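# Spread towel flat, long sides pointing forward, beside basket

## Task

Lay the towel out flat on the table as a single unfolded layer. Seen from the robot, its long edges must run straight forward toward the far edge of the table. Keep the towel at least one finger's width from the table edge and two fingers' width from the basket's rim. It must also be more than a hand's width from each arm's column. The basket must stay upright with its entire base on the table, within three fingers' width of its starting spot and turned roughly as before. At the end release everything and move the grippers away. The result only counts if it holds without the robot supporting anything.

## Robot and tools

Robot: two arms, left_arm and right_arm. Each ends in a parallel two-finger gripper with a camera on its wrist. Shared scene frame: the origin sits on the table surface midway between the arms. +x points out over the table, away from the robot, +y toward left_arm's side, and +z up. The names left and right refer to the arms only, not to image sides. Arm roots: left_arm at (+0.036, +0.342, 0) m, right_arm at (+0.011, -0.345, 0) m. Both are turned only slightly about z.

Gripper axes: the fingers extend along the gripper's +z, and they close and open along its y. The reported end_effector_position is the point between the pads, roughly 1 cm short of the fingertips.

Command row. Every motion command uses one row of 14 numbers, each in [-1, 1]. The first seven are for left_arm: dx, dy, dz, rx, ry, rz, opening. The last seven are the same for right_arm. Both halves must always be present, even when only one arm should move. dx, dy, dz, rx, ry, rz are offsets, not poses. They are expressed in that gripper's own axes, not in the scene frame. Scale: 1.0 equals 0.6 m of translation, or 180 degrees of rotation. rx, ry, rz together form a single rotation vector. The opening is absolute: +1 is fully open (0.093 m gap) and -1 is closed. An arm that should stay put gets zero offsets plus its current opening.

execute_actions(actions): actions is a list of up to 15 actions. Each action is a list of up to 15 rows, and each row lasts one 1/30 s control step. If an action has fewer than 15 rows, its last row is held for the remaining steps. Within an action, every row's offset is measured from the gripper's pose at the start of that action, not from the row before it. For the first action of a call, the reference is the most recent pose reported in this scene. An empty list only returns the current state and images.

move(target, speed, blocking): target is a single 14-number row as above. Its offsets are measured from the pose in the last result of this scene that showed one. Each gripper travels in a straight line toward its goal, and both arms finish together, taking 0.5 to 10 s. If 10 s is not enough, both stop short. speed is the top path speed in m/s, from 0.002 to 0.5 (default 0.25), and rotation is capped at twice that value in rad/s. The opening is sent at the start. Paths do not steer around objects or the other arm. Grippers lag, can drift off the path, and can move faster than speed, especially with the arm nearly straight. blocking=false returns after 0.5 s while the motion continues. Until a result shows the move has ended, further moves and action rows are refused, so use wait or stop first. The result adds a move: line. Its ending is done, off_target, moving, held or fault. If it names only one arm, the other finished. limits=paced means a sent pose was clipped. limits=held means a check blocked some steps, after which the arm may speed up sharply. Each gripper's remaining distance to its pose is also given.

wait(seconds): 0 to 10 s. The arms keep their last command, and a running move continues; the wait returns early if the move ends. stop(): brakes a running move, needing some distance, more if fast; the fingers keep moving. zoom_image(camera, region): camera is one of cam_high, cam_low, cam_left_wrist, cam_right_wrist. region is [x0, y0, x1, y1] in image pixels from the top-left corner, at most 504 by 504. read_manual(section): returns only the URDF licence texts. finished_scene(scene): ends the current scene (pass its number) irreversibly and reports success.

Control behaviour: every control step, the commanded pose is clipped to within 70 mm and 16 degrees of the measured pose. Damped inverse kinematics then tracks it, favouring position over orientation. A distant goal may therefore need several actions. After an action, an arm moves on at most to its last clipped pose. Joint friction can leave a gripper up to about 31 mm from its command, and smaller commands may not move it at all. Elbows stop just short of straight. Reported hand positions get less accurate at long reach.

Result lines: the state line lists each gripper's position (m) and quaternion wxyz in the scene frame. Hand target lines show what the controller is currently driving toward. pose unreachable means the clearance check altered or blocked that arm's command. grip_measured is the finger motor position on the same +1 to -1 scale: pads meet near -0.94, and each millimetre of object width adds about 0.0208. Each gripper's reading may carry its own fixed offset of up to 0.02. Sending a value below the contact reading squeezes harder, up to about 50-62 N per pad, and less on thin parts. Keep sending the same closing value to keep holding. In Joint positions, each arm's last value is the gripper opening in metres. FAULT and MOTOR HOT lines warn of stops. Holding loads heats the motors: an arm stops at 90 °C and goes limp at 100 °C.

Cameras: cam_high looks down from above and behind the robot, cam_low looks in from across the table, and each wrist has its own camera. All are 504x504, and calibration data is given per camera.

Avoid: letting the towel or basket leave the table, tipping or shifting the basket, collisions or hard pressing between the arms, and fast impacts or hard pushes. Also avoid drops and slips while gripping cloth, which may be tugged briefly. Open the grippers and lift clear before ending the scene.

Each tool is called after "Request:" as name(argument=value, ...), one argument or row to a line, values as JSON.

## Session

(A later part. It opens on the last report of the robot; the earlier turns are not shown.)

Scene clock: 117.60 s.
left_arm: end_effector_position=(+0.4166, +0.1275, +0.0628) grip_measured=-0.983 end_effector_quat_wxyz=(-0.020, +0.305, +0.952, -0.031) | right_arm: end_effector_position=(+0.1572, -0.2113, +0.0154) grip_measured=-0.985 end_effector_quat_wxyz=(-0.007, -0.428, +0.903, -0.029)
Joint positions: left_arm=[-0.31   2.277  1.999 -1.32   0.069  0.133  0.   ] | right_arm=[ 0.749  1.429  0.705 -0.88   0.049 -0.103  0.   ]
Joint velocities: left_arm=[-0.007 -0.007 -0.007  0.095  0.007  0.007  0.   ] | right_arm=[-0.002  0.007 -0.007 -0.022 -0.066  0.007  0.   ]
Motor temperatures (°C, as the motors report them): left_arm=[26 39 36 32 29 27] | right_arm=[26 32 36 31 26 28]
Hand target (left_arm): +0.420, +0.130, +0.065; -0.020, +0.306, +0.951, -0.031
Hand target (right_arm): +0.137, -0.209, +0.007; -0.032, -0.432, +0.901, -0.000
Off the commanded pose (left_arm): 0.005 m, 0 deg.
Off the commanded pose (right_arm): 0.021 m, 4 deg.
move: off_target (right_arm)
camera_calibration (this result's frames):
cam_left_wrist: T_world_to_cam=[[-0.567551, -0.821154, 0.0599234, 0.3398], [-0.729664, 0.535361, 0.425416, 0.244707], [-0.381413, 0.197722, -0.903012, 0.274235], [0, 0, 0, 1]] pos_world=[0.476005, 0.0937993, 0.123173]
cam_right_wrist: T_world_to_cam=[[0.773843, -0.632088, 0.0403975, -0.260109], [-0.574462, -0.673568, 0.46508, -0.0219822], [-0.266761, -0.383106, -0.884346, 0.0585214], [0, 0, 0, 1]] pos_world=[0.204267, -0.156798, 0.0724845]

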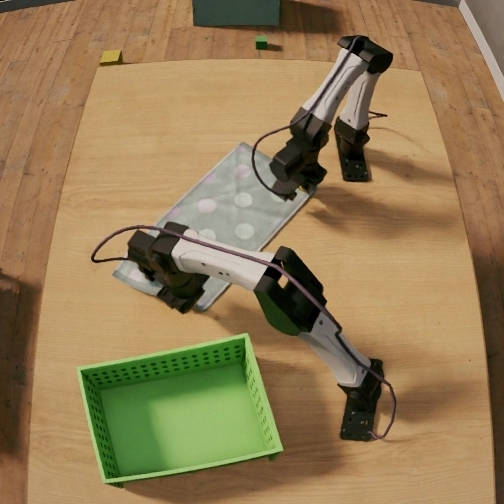

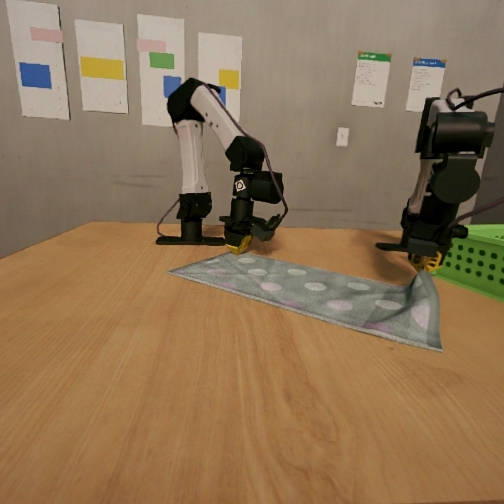

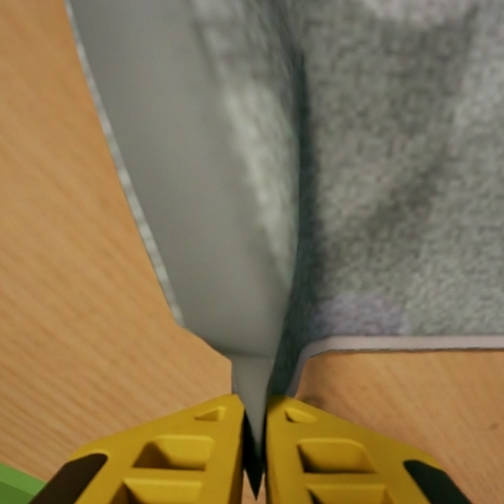

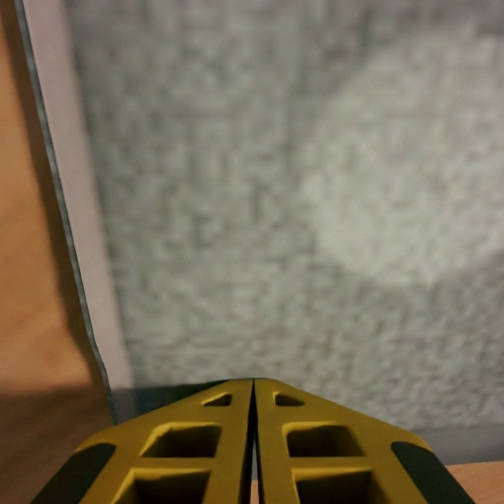

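Request:
move(
  target=[-0.117,0.046,0,0,0,0.14,-1,-0.11,0.223,0.02,0,0,0.14,-1],
  speed=0.07,
)

Request:
move(
  target=[-0.078,0.07,0.03,0,0,0.15,-1,-0.13,0.196,0.02,0,0,0.15,-1],
  speed=0.07,
)

Scene clock: 128.90 s.
left_arm: end_effector_position=(+0.4869, +0.1060, +0.0569) grip_measured=-0.983 end_effector_quat_wxyz=(+0.024, +0.503, +0.863, -0.033) | right_arm: end_effector_position=(+0.1051, -0.1208, +0.0149) grip_measured=-0.985 end_effector_quat_wxyz=(+0.011, -0.220, +0.970, -0.103)
Joint positions: left_arm=[-0.282  2.663  2.679 -1.543  0.069  0.593  0.   ] | right_arm=[ 1.226  1.728  0.985 -0.994  0.124  0.823  0.   ]
Joint velocities: left_arm=[-0.007  0.002 -0.002  0.007  0.007  0.051  0.   ] | right_arm=[ 0.002 -0.007  0.007  0.022  0.007  0.007  0.   ]
Motor temperatures (°C, as the motors report them): left_arm=[26 41 36 32 29 27] | right_arm=[27 31 35 31 26 28]
Hand target (left_arm): +0.489, +0.110, +0.059; +0.024, +0.504, +0.863, -0.032
Hand target (right_arm): +0.092, -0.082, +0.000; -0.006, -0.224, +0.974, -0.033
Off the commanded pose (left_arm): 0.005 m, 4 deg.
Off the commanded pose (right_arm): 0.050 m, 9 deg.
joint sent to its limit (left arm) — the command would take joint 4 (wrist pitch) past its lower limit, so that joint was sent only as far as its limit.
move: off_target (left_arm, right_arm)
camera_calibration (this result's frames):
cam_left_wrist: T_world_to_cam=[[-0.862514, -0.505526, 0.0226716, 0.474661], [-0.468716, 0.814991, 0.340728, 0.158072], [-0.190724, 0.283256, -0.939888, 0.200135], [0, 0, 0, 1]] pos_world=[0.521663, 0.0544371, 0.123484]
cam_right_wrist: T_world_to_cam=[[0.424523, -0.883129, 0.199656, -0.158536], [-0.842766, -0.30482, 0.443655, 0.0823839], [-0.330945, -0.356605, -0.873675, 0.0886285], [0, 0, 0, 1]] pos_world=[0.166064, -0.0832905, 0.0725352]

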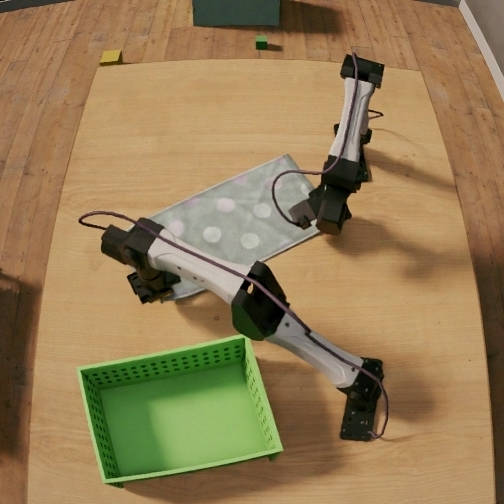

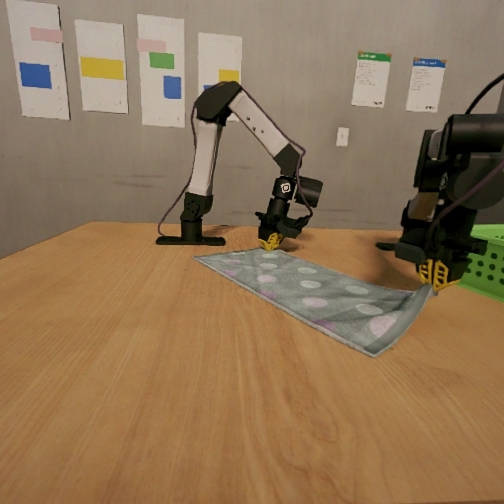

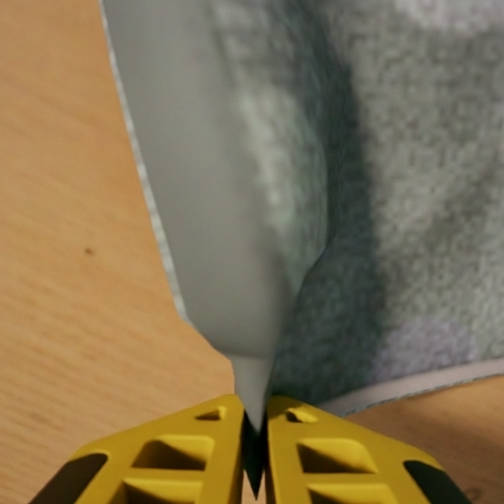

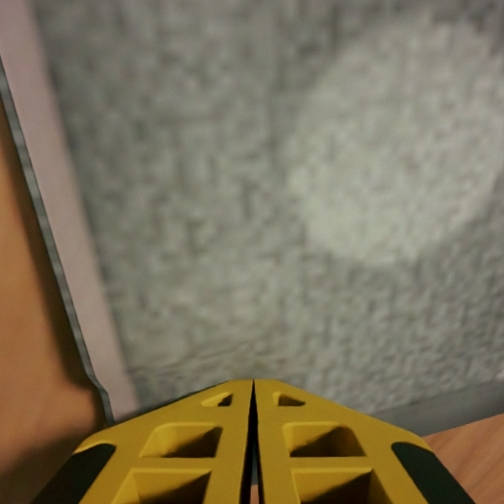

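Scene clock: 132.60 s.
left_arm: end_effector_position=(+0.5342, +0.0849, +0.0379) grip_measured=-0.983 end_effector_quat_wxyz=(+0.110, +0.684, +0.721, -0.002) | right_arm: end_effector_position=(+0.1174, -0.0459, +0.0154) grip_measured=-0.985 end_effector_quat_wxyz=(+0.018, +0.004, +0.981, -0.195)
Joint positions: left_arm=[-0.278  2.797  2.846 -1.41   0.069  1.053  0.   ] | right_arm=[ 1.267  2.172  1.561 -1.332  0.134  1.334  0.   ]
Joint velocities: left_arm=[ 0.017 -0.007 -0.012  0.007  0.051  0.037  0.   ] | right_arm=[-0.012 -0.002 -0.002 -0.037 -0.037  0.022  0.   ]
Motor temperatures (°C, as the motors report them): left_arm=[26 42 37 32 29 27] | right_arm=[27 31 35 31 26 28]
Hand target (left_arm): +0.545, +0.086, +0.041; +0.129, +0.683, +0.718, +0.005
Hand target (right_arm): +0.122, +0.008, -0.013; +0.032, +0.011, +0.994, -0.101
Off the commanded pose (left_arm): 0.013 m, 10 deg.
Off the commanded pose (right_arm): 0.072 m, 12 deg.
elbow stopped short (left arm): the move would have taken joint 3 (elbow) straighter than the controller allows; a more bent joint 3 avoids this.
move: off_target (left_arm, right_arm)
camera_calibration (this result's frames):
cam_left_wrist: T_world_to_cam=[[-0.984411, -0.0807221, -0.156264, 0.541116], [-0.118381, 0.961179, 0.249241, 0.00787199], [0.130079, 0.263854, -0.955751, 0.028099], [0, 0, 0, 1]] pos_world=[0.529957, 0.0286996, 0.109451]
cam_right_wrist: T_world_to_cam=[[-0.0162856, -0.925508, 0.378377, -0.0507086], [-0.915514, 0.165934, 0.36647, 0.146719], [-0.401957, -0.340441, -0.850018, 0.128603], [0, 0, 0, 1]] pos_world=[0.185191, -0.0274954, 0.0747333]

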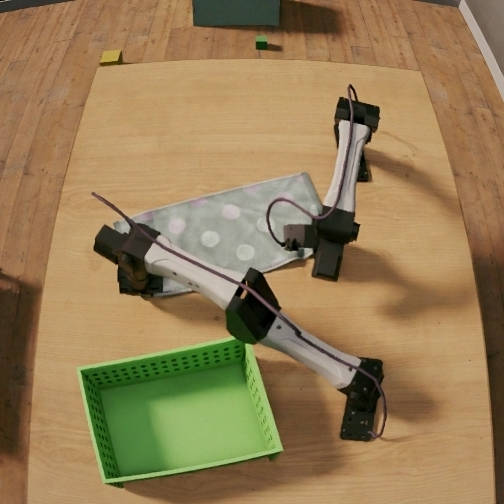

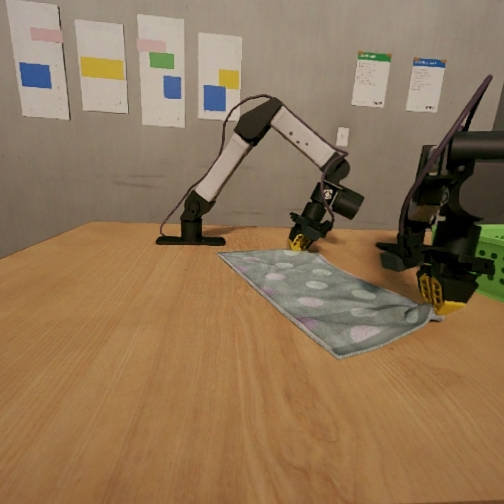

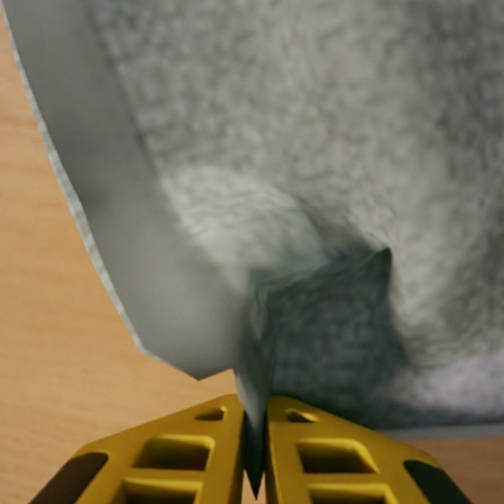

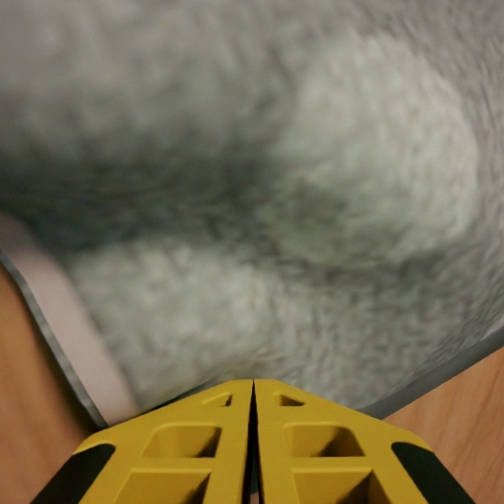

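Request:
move(
  target=[0,0,0,0,0,-0.05,-1,0.02,-0.025,-0.061,-0.125,0,0,-1],
  speed=0.07,
)

Scene clock: 141.53 s.
left_arm: end_effector_position=(+0.5343, +0.0849, +0.0379) grip_measured=-0.983 end_effector_quat_wxyz=(+0.110, +0.629, +0.769, -0.010) | right_arm: end_effector_position=(+0.1004, -0.0464, +0.0518) grip_measured=-0.986 end_effector_quat_wxyz=(+0.015, -0.004, +1.000, -0.017)
Joint positions: left_arm=[-0.278  2.797  2.846 -1.41   0.069  0.907  0.   ] | right_arm=[ 1.267  1.791  1.24  -1.046  0.038  1.293  0.   ]
Joint velocities: left_arm=[-0.002  0.002 -0.002 -0.022  0.007 -0.007  0.   ] | right_arm=[-0.007 -0.002 -0.022  0.081  0.037  0.007  0.   ]
Motor temperatures (°C, as the motors report them): left_arm=[26 45 37 32 29 27] | right_arm=[27 32 35 32 26 28]
Hand target (left_arm): +0.534, +0.085, +0.038; +0.109, +0.625, +0.773, -0.010
Hand target (right_arm): +0.104, -0.045, +0.056; +0.015, -0.001, +1.000, -0.001
Off the commanded pose (left_arm): 0.000 m, 1 deg.
Off the commanded pose (right_arm): 0.005 m, 2 deg.
move: done
camera_calibration (this result's frames):
cam_left_wrist: T_world_to_cam=[[-0.96587, -0.223307, -0.131263, 0.542442], [-0.248886, 0.940483, 0.231404, 0.0800786], [0.0717767, 0.256176, -0.963962, 0.060232], [0, 0, 0, 1]] pos_world=[0.539535, 0.0303884, 0.110734]
cam_right_wrist: T_world_to_cam=[[0.00636647, -0.99953, 0.0299875, -0.052912], [-0.914257, 0.00632984, 0.405085, 0.108361], [-0.405084, -0.0299952, -0.913787, 0.170526], [0, 0, 0, 1]] pos_world=[0.168485, -0.0484581, 0.113516]

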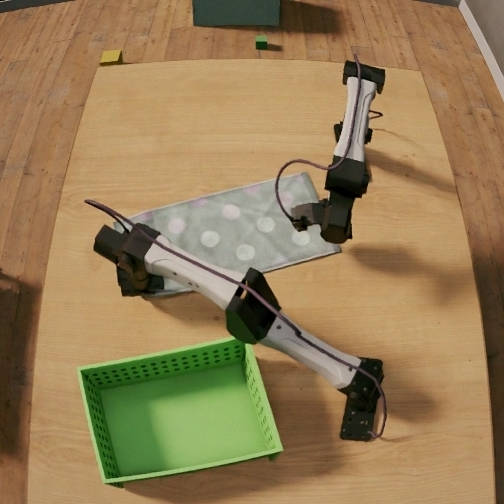

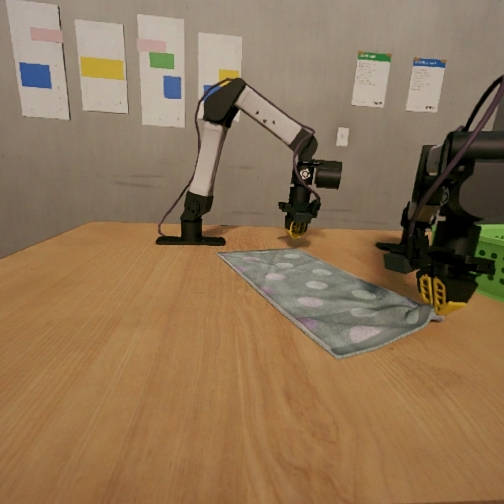

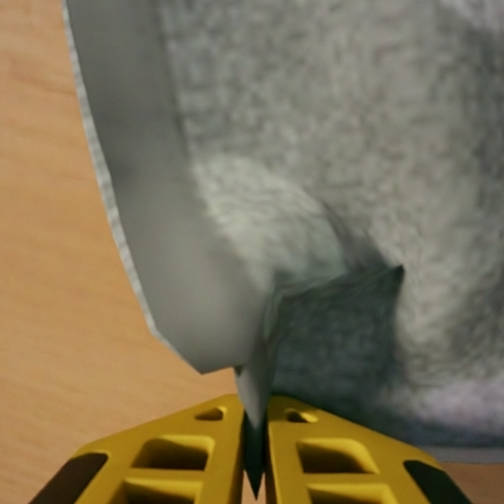

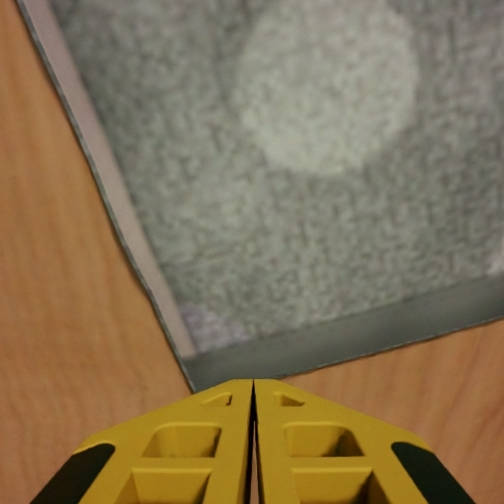

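Request:
move(
  target=[0,0,0,0,0,0,-1,-0.01,-0.01,0.072,0,0,0,-1],
  speed=0.05,
)

Request:
move(
  target=[0,0,0,0,0,0.06,-1,0.033,0.217,0.008,0,0,0.09,-1],
  speed=0.05,
)

Scene clock: 149.80 s.
left_arm: end_effector_position=(+0.5343, +0.0849, +0.0379) grip_measured=-0.983 end_effector_quat_wxyz=(+0.110, +0.629, +0.770, -0.010) | right_arm: end_effector_position=(+0.1039, -0.0546, +0.0178) grip_measured=-0.986 end_effector_quat_wxyz=(+0.013, -0.005, +1.000, -0.019)
Joint positions: left_arm=[-0.278  2.797  2.846 -1.41   0.069  0.906  0.   ] | right_arm=[ 1.248  1.818  1.129 -0.911  0.037  1.272  0.   ]
Joint velocities: left_arm=[-0.002 -0.002 -0.022  0.022  0.007 -0.007  0.   ] | right_arm=[ 0.002  0.007  0.002 -0.022 -0.051 -0.022  0.   ]
Motor temperatures (°C, as the motors report them): left_arm=[26 48 37 32 29 27] | right_arm=[27 34 35 31 26 28]
Hand target (left_arm): +0.534, +0.085, +0.038; +0.110, +0.629, +0.769, -0.010
Hand target (right_arm): +0.108, -0.054, +0.009; +0.015, -0.003, +1.000, -0.018
Off the commanded pose (left_arm): 0.000 m, 0 deg.
Off the commanded pose (right_arm): 0.010 m, 0 deg.
move: done
camera_calibration (this result's frames):
cam_left_wrist: T_world_to_cam=[[-0.965643, -0.224409, -0.131054, 0.542406], [-0.249895, 0.940246, 0.23128, 0.0806428], [0.0713218, 0.256083, -0.96402, 0.0604852], [0, 0, 0, 1]] pos_world=[0.539609, 0.0304073, 0.110742]
cam_right_wrist: T_world_to_cam=[[0.0086889, -0.999396, 0.0336458, -0.0603942], [-0.913276, 0.0057721, 0.407302, 0.125204], [-0.40725, -0.0342669, -0.912674, 0.140636], [0, 0, 0, 1]] pos_world=[0.172144, -0.0562613, 0.0793913]

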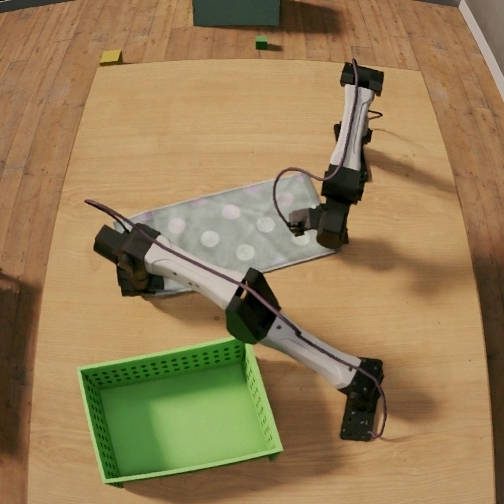

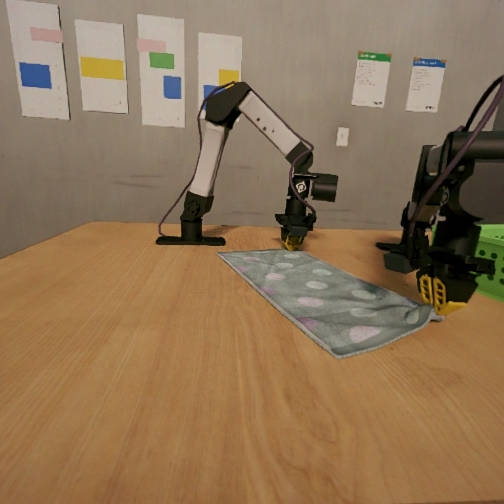

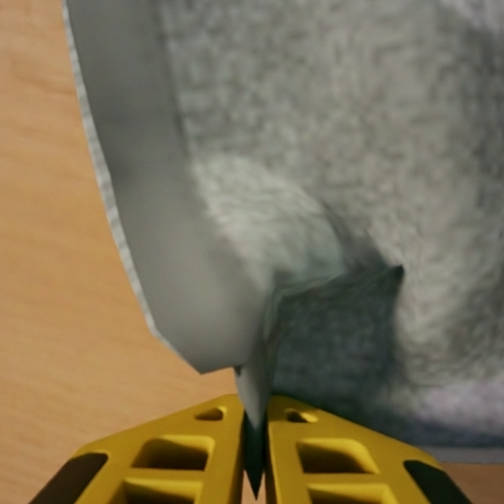

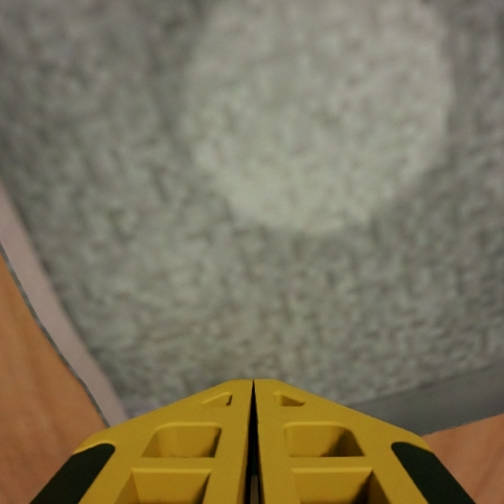

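Scene clock: 152.93 s.
left_arm: end_effector_position=(+0.5343, +0.0849, +0.0379) grip_measured=-0.983 end_effector_quat_wxyz=(+0.110, +0.695, +0.711, -0.000) | right_arm: end_effector_position=(+0.0863, +0.0590, +0.0190) grip_measured=-0.986 end_effector_quat_wxyz=(+0.019, +0.137, +0.990, -0.031)
Joint positions: left_arm=[-0.278  2.797  2.846 -1.41   0.069  1.084  0.   ] | right_arm=[ 1.369  2.227  1.739 -1.143  0.039  1.679  0.   ]
Joint velocities: left_arm=[-0.007  0.002  0.012 -0.007  0.007  0.022  0.   ] | right_arm=[-0.007 -0.007  0.012 -0.066 -0.051 -0.022  0.   ]
Motor temperatures (°C, as the motors report them): left_arm=[26 49 37 32 29 27] | right_arm=[27 34 35 31 26 28]
Hand target (left_arm): +0.534, +0.085, +0.038; +0.110, +0.698, +0.707, +0.000
Hand target (right_arm): +0.080, +0.073, +0.007; +0.015, +0.136, +0.990, -0.018
Off the commanded pose (left_arm): 0.000 m, 1 deg.
Off the commanded pose (right_arm): 0.020 m, 2 deg.
move: off_target (right_arm)
camera_calibration (this result's frames):
cam_left_wrist: T_world_to_cam=[[-0.985562, -0.0510329, -0.161442, 0.539487], [-0.0913284, 0.963123, 0.253086, -0.00685054], [0.142573, 0.264177, -0.953878, 0.021343], [0, 0, 0, 1]] pos_world=[0.528029, 0.0284912, 0.109188]
cam_right_wrist: T_world_to_cam=[[-0.273162, -0.960627, 0.0507826, 0.0749945], [-0.880151, 0.270885, 0.389815, 0.0897758], [-0.388223, 0.0617862, -0.919492, 0.131256], [0, 0, 0, 1]] pos_world=[0.150458, 0.0396131, 0.0818844]

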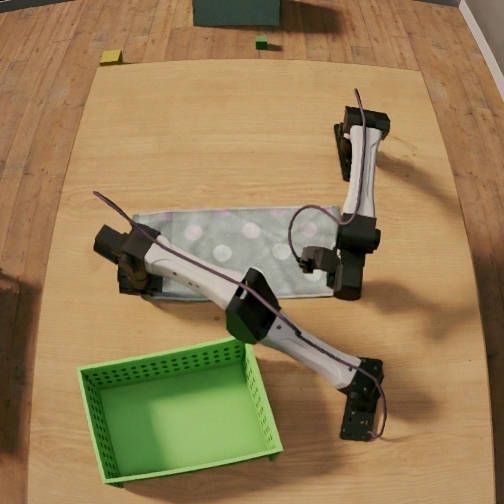

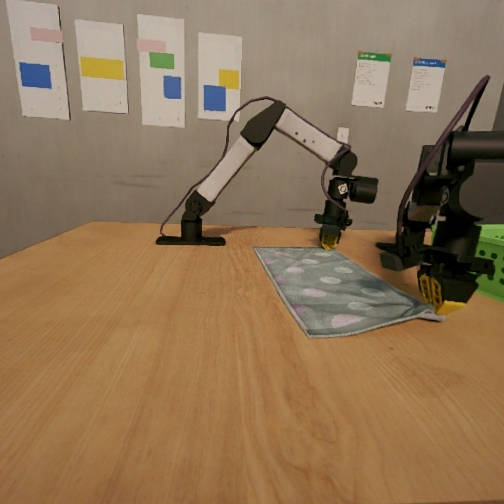

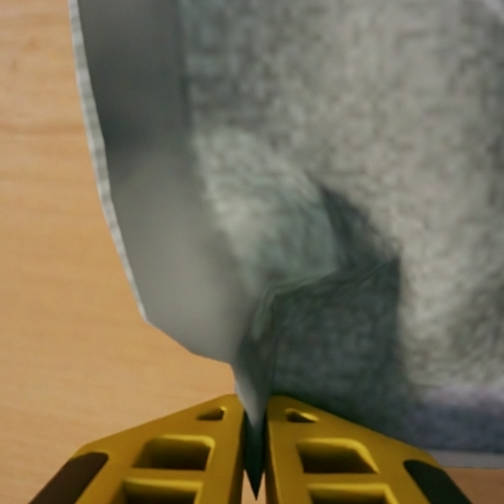

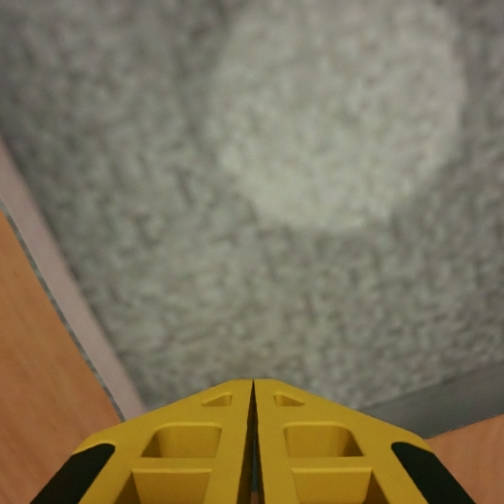

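Nearly aligned. Release and retreat.

Request:
execute_actions(
  actions=[
    [[0,0,0,0,0,0,0.3,0,0,-0.03,0,0,0,-1]],
    [[0,0,0,0,0,0,0.3,0,0,0,0,0,0,-1]],
  ],
)

Request:
move(
  target=[0.1,-0.15,-0.3,0,0,0,0.3,-0.08,-0.3,-0.25,0,0,0,-1],
  speed=0.15,
)

Scene clock: 162.80 s.
left_arm: end_effector_position=(+0.5343, +0.0849, +0.0379) grip_measured=+0.298 end_effector_quat_wxyz=(+0.110, +0.695, +0.710, -0.000) | right_arm: end_effector_position=(+0.0862, +0.0581, +0.0269) grip_measured=-0.986 end_effector_quat_wxyz=(+0.019, +0.138, +0.990, -0.036)
Joint positions: left_arm=[-0.278  2.797  2.846 -1.41   0.069  1.085  0.059] | right_arm=[ 1.369  2.227  1.77  -1.186  0.039  1.682  0.   ]
Joint velocities: left_arm=[ 0.007 -0.007 -0.002 -0.095 -0.051 -0.022 -0.001] | right_arm=[ 0.007 -0.002 -0.017  0.051 -0.037 -0.066  0.   ]
Motor temperatures (°C, as the motors report them): left_arm=[26 51 36 32 29 27] | right_arm=[27 35 36 31 26 28]
Hand target (left_arm): +0.534, +0.085, +0.038; +0.110, +0.695, +0.710, -0.000
Hand target (right_arm): +0.086, +0.058, +0.027; +0.019, +0.138, +0.990, -0.036
Off the commanded pose (left_arm): 0.000 m, 0 deg.
Off the commanded pose (right_arm): 0.000 m, 0 deg.
camera_calibration (this result's frames):
cam_left_wrist: T_world_to_cam=[[-0.985599, -0.0495269, -0.161684, 0.539388], [-0.0899535, 0.963198, 0.253295, -0.00759944], [0.143189, 0.264191, -0.953782, 0.0210089], [0, 0, 0, 1]] pos_world=[0.527928, 0.0284836, 0.109173]
cam_right_wrist: T_world_to_cam=[[-0.275983, -0.959163, 0.0619567, 0.0735146], [-0.878807, 0.277918, 0.387891, 0.0864101], [-0.38927, 0.0526036, -0.91962, 0.139135], [0, 0, 0, 1]] pos_world=[0.150388, 0.0391786, 0.089879]

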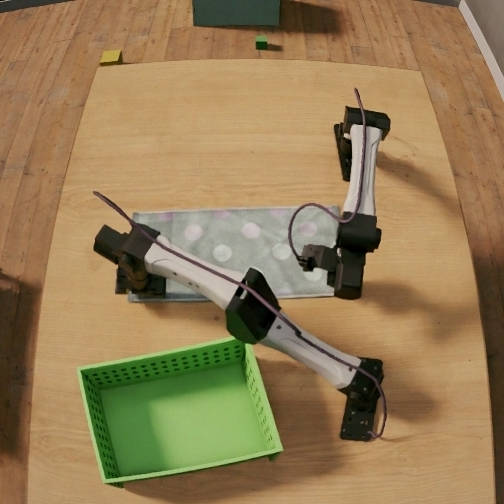

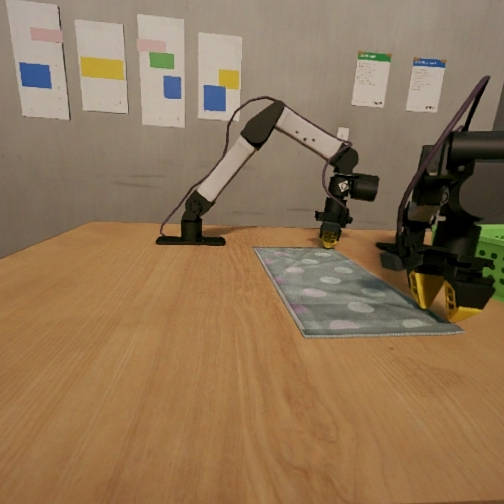

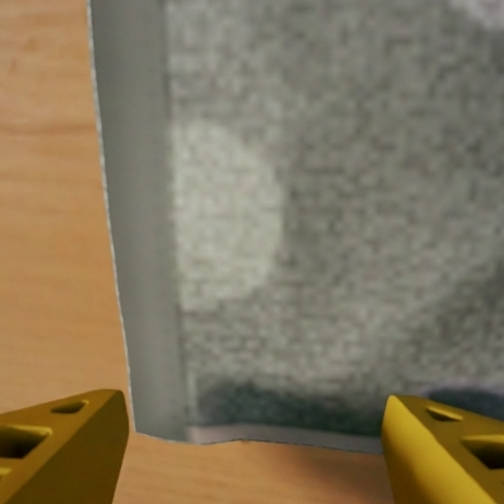

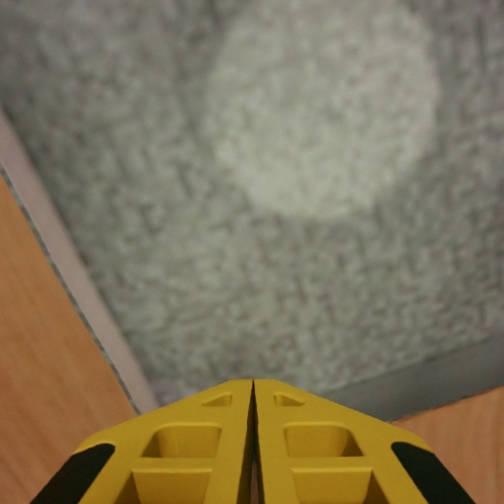

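Scene clock: 164.93 s.
left_arm: end_effector_position=(+0.4251, +0.1606, +0.1947) grip_measured=+0.298 end_effector_quat_wxyz=(+0.120, +0.693, +0.710, +0.009) | right_arm: end_effector_position=(+0.0778, -0.1063, +0.1920) grip_measured=-0.986 end_effector_quat_wxyz=(+0.020, +0.137, +0.990, -0.001)
Joint positions: left_arm=[-0.232  2.018  2.095 -1.417  0.069  1.128  0.059] | right_arm=[ 1.291  1.501  1.49  -1.558  0.039  1.598  0.   ]
Joint velocities: left_arm=[-0.007 -0.012 -0.002 -0.066 -0.007  0.007  0.   ] | right_arm=[ 0.007  0.002 -0.002  0.051 -0.007 -0.066  0.   ]
Motor temperatures (°C, as the motors report them): left_arm=[26 52 36 32 29 27] | right_arm=[27 36 36 31 26 28]
Hand target (left_arm): +0.418, +0.165, +0.193; +0.110, +0.695, +0.710, +0.001
Hand target (right_arm): +0.080, -0.115, +0.192; +0.022, +0.138, +0.990, -0.009
Off the commanded pose (left_arm): 0.012 m, 2 deg.
Off the commanded pose (right_arm): 0.010 m, 4 deg.
joint sent to its limit (right arm) — the command would take joint 4 (wrist pitch) past its lower limit, so that joint was sent only as far as its limit.
move: off_target (left_arm, right_arm)
camera_calibration (this result's frames):
cam_left_wrist: T_world_to_cam=[[-0.980845, -0.0539399, -0.187174, 0.464505], [-0.100525, 0.96322, 0.249201, -0.124798], [0.166848, 0.263243, -0.950192, 0.155602], [0, 0, 0, 1]] pos_world=[0.4171, 0.104302, 0.265895]
cam_right_wrist: T_world_to_cam=[[-0.271227, -0.962476, -0.00865556, -0.0837857], [-0.884822, 0.245784, 0.395829, 0.0562497], [-0.378848, 0.115018, -0.918284, 0.301891], [0, 0, 0, 1]] pos_world=[0.141417, -0.12919, 0.254231]

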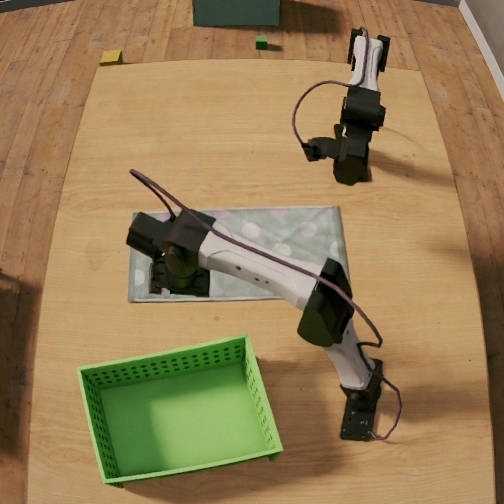

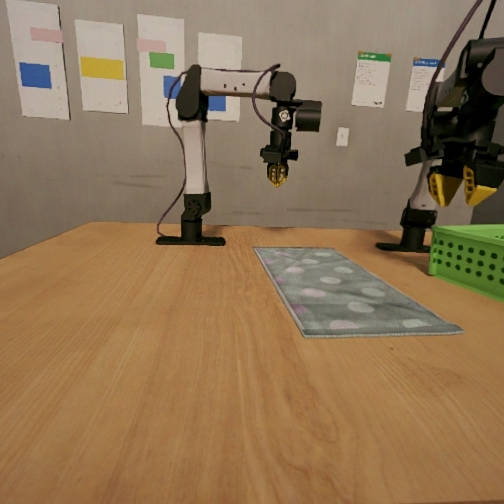

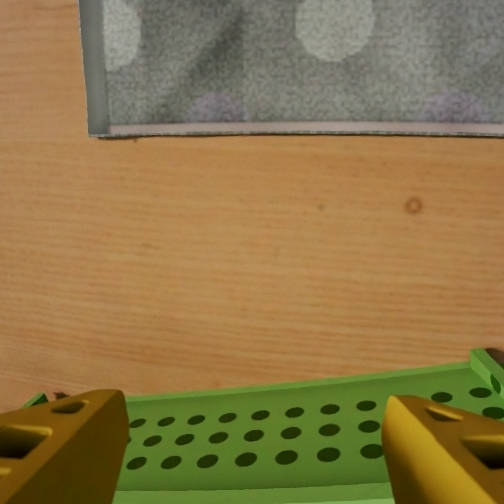

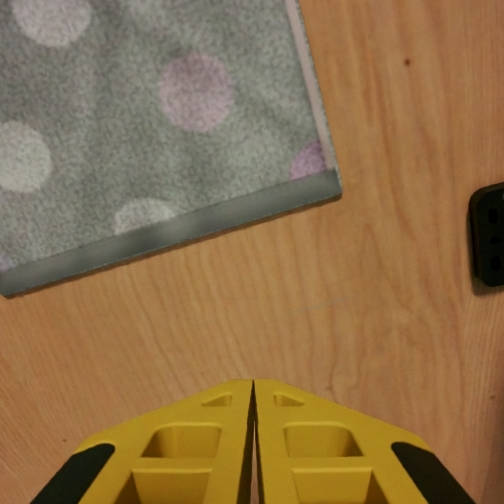

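Request:
finished_scene(
  scene=1,
)

The scene is finished: the task was done.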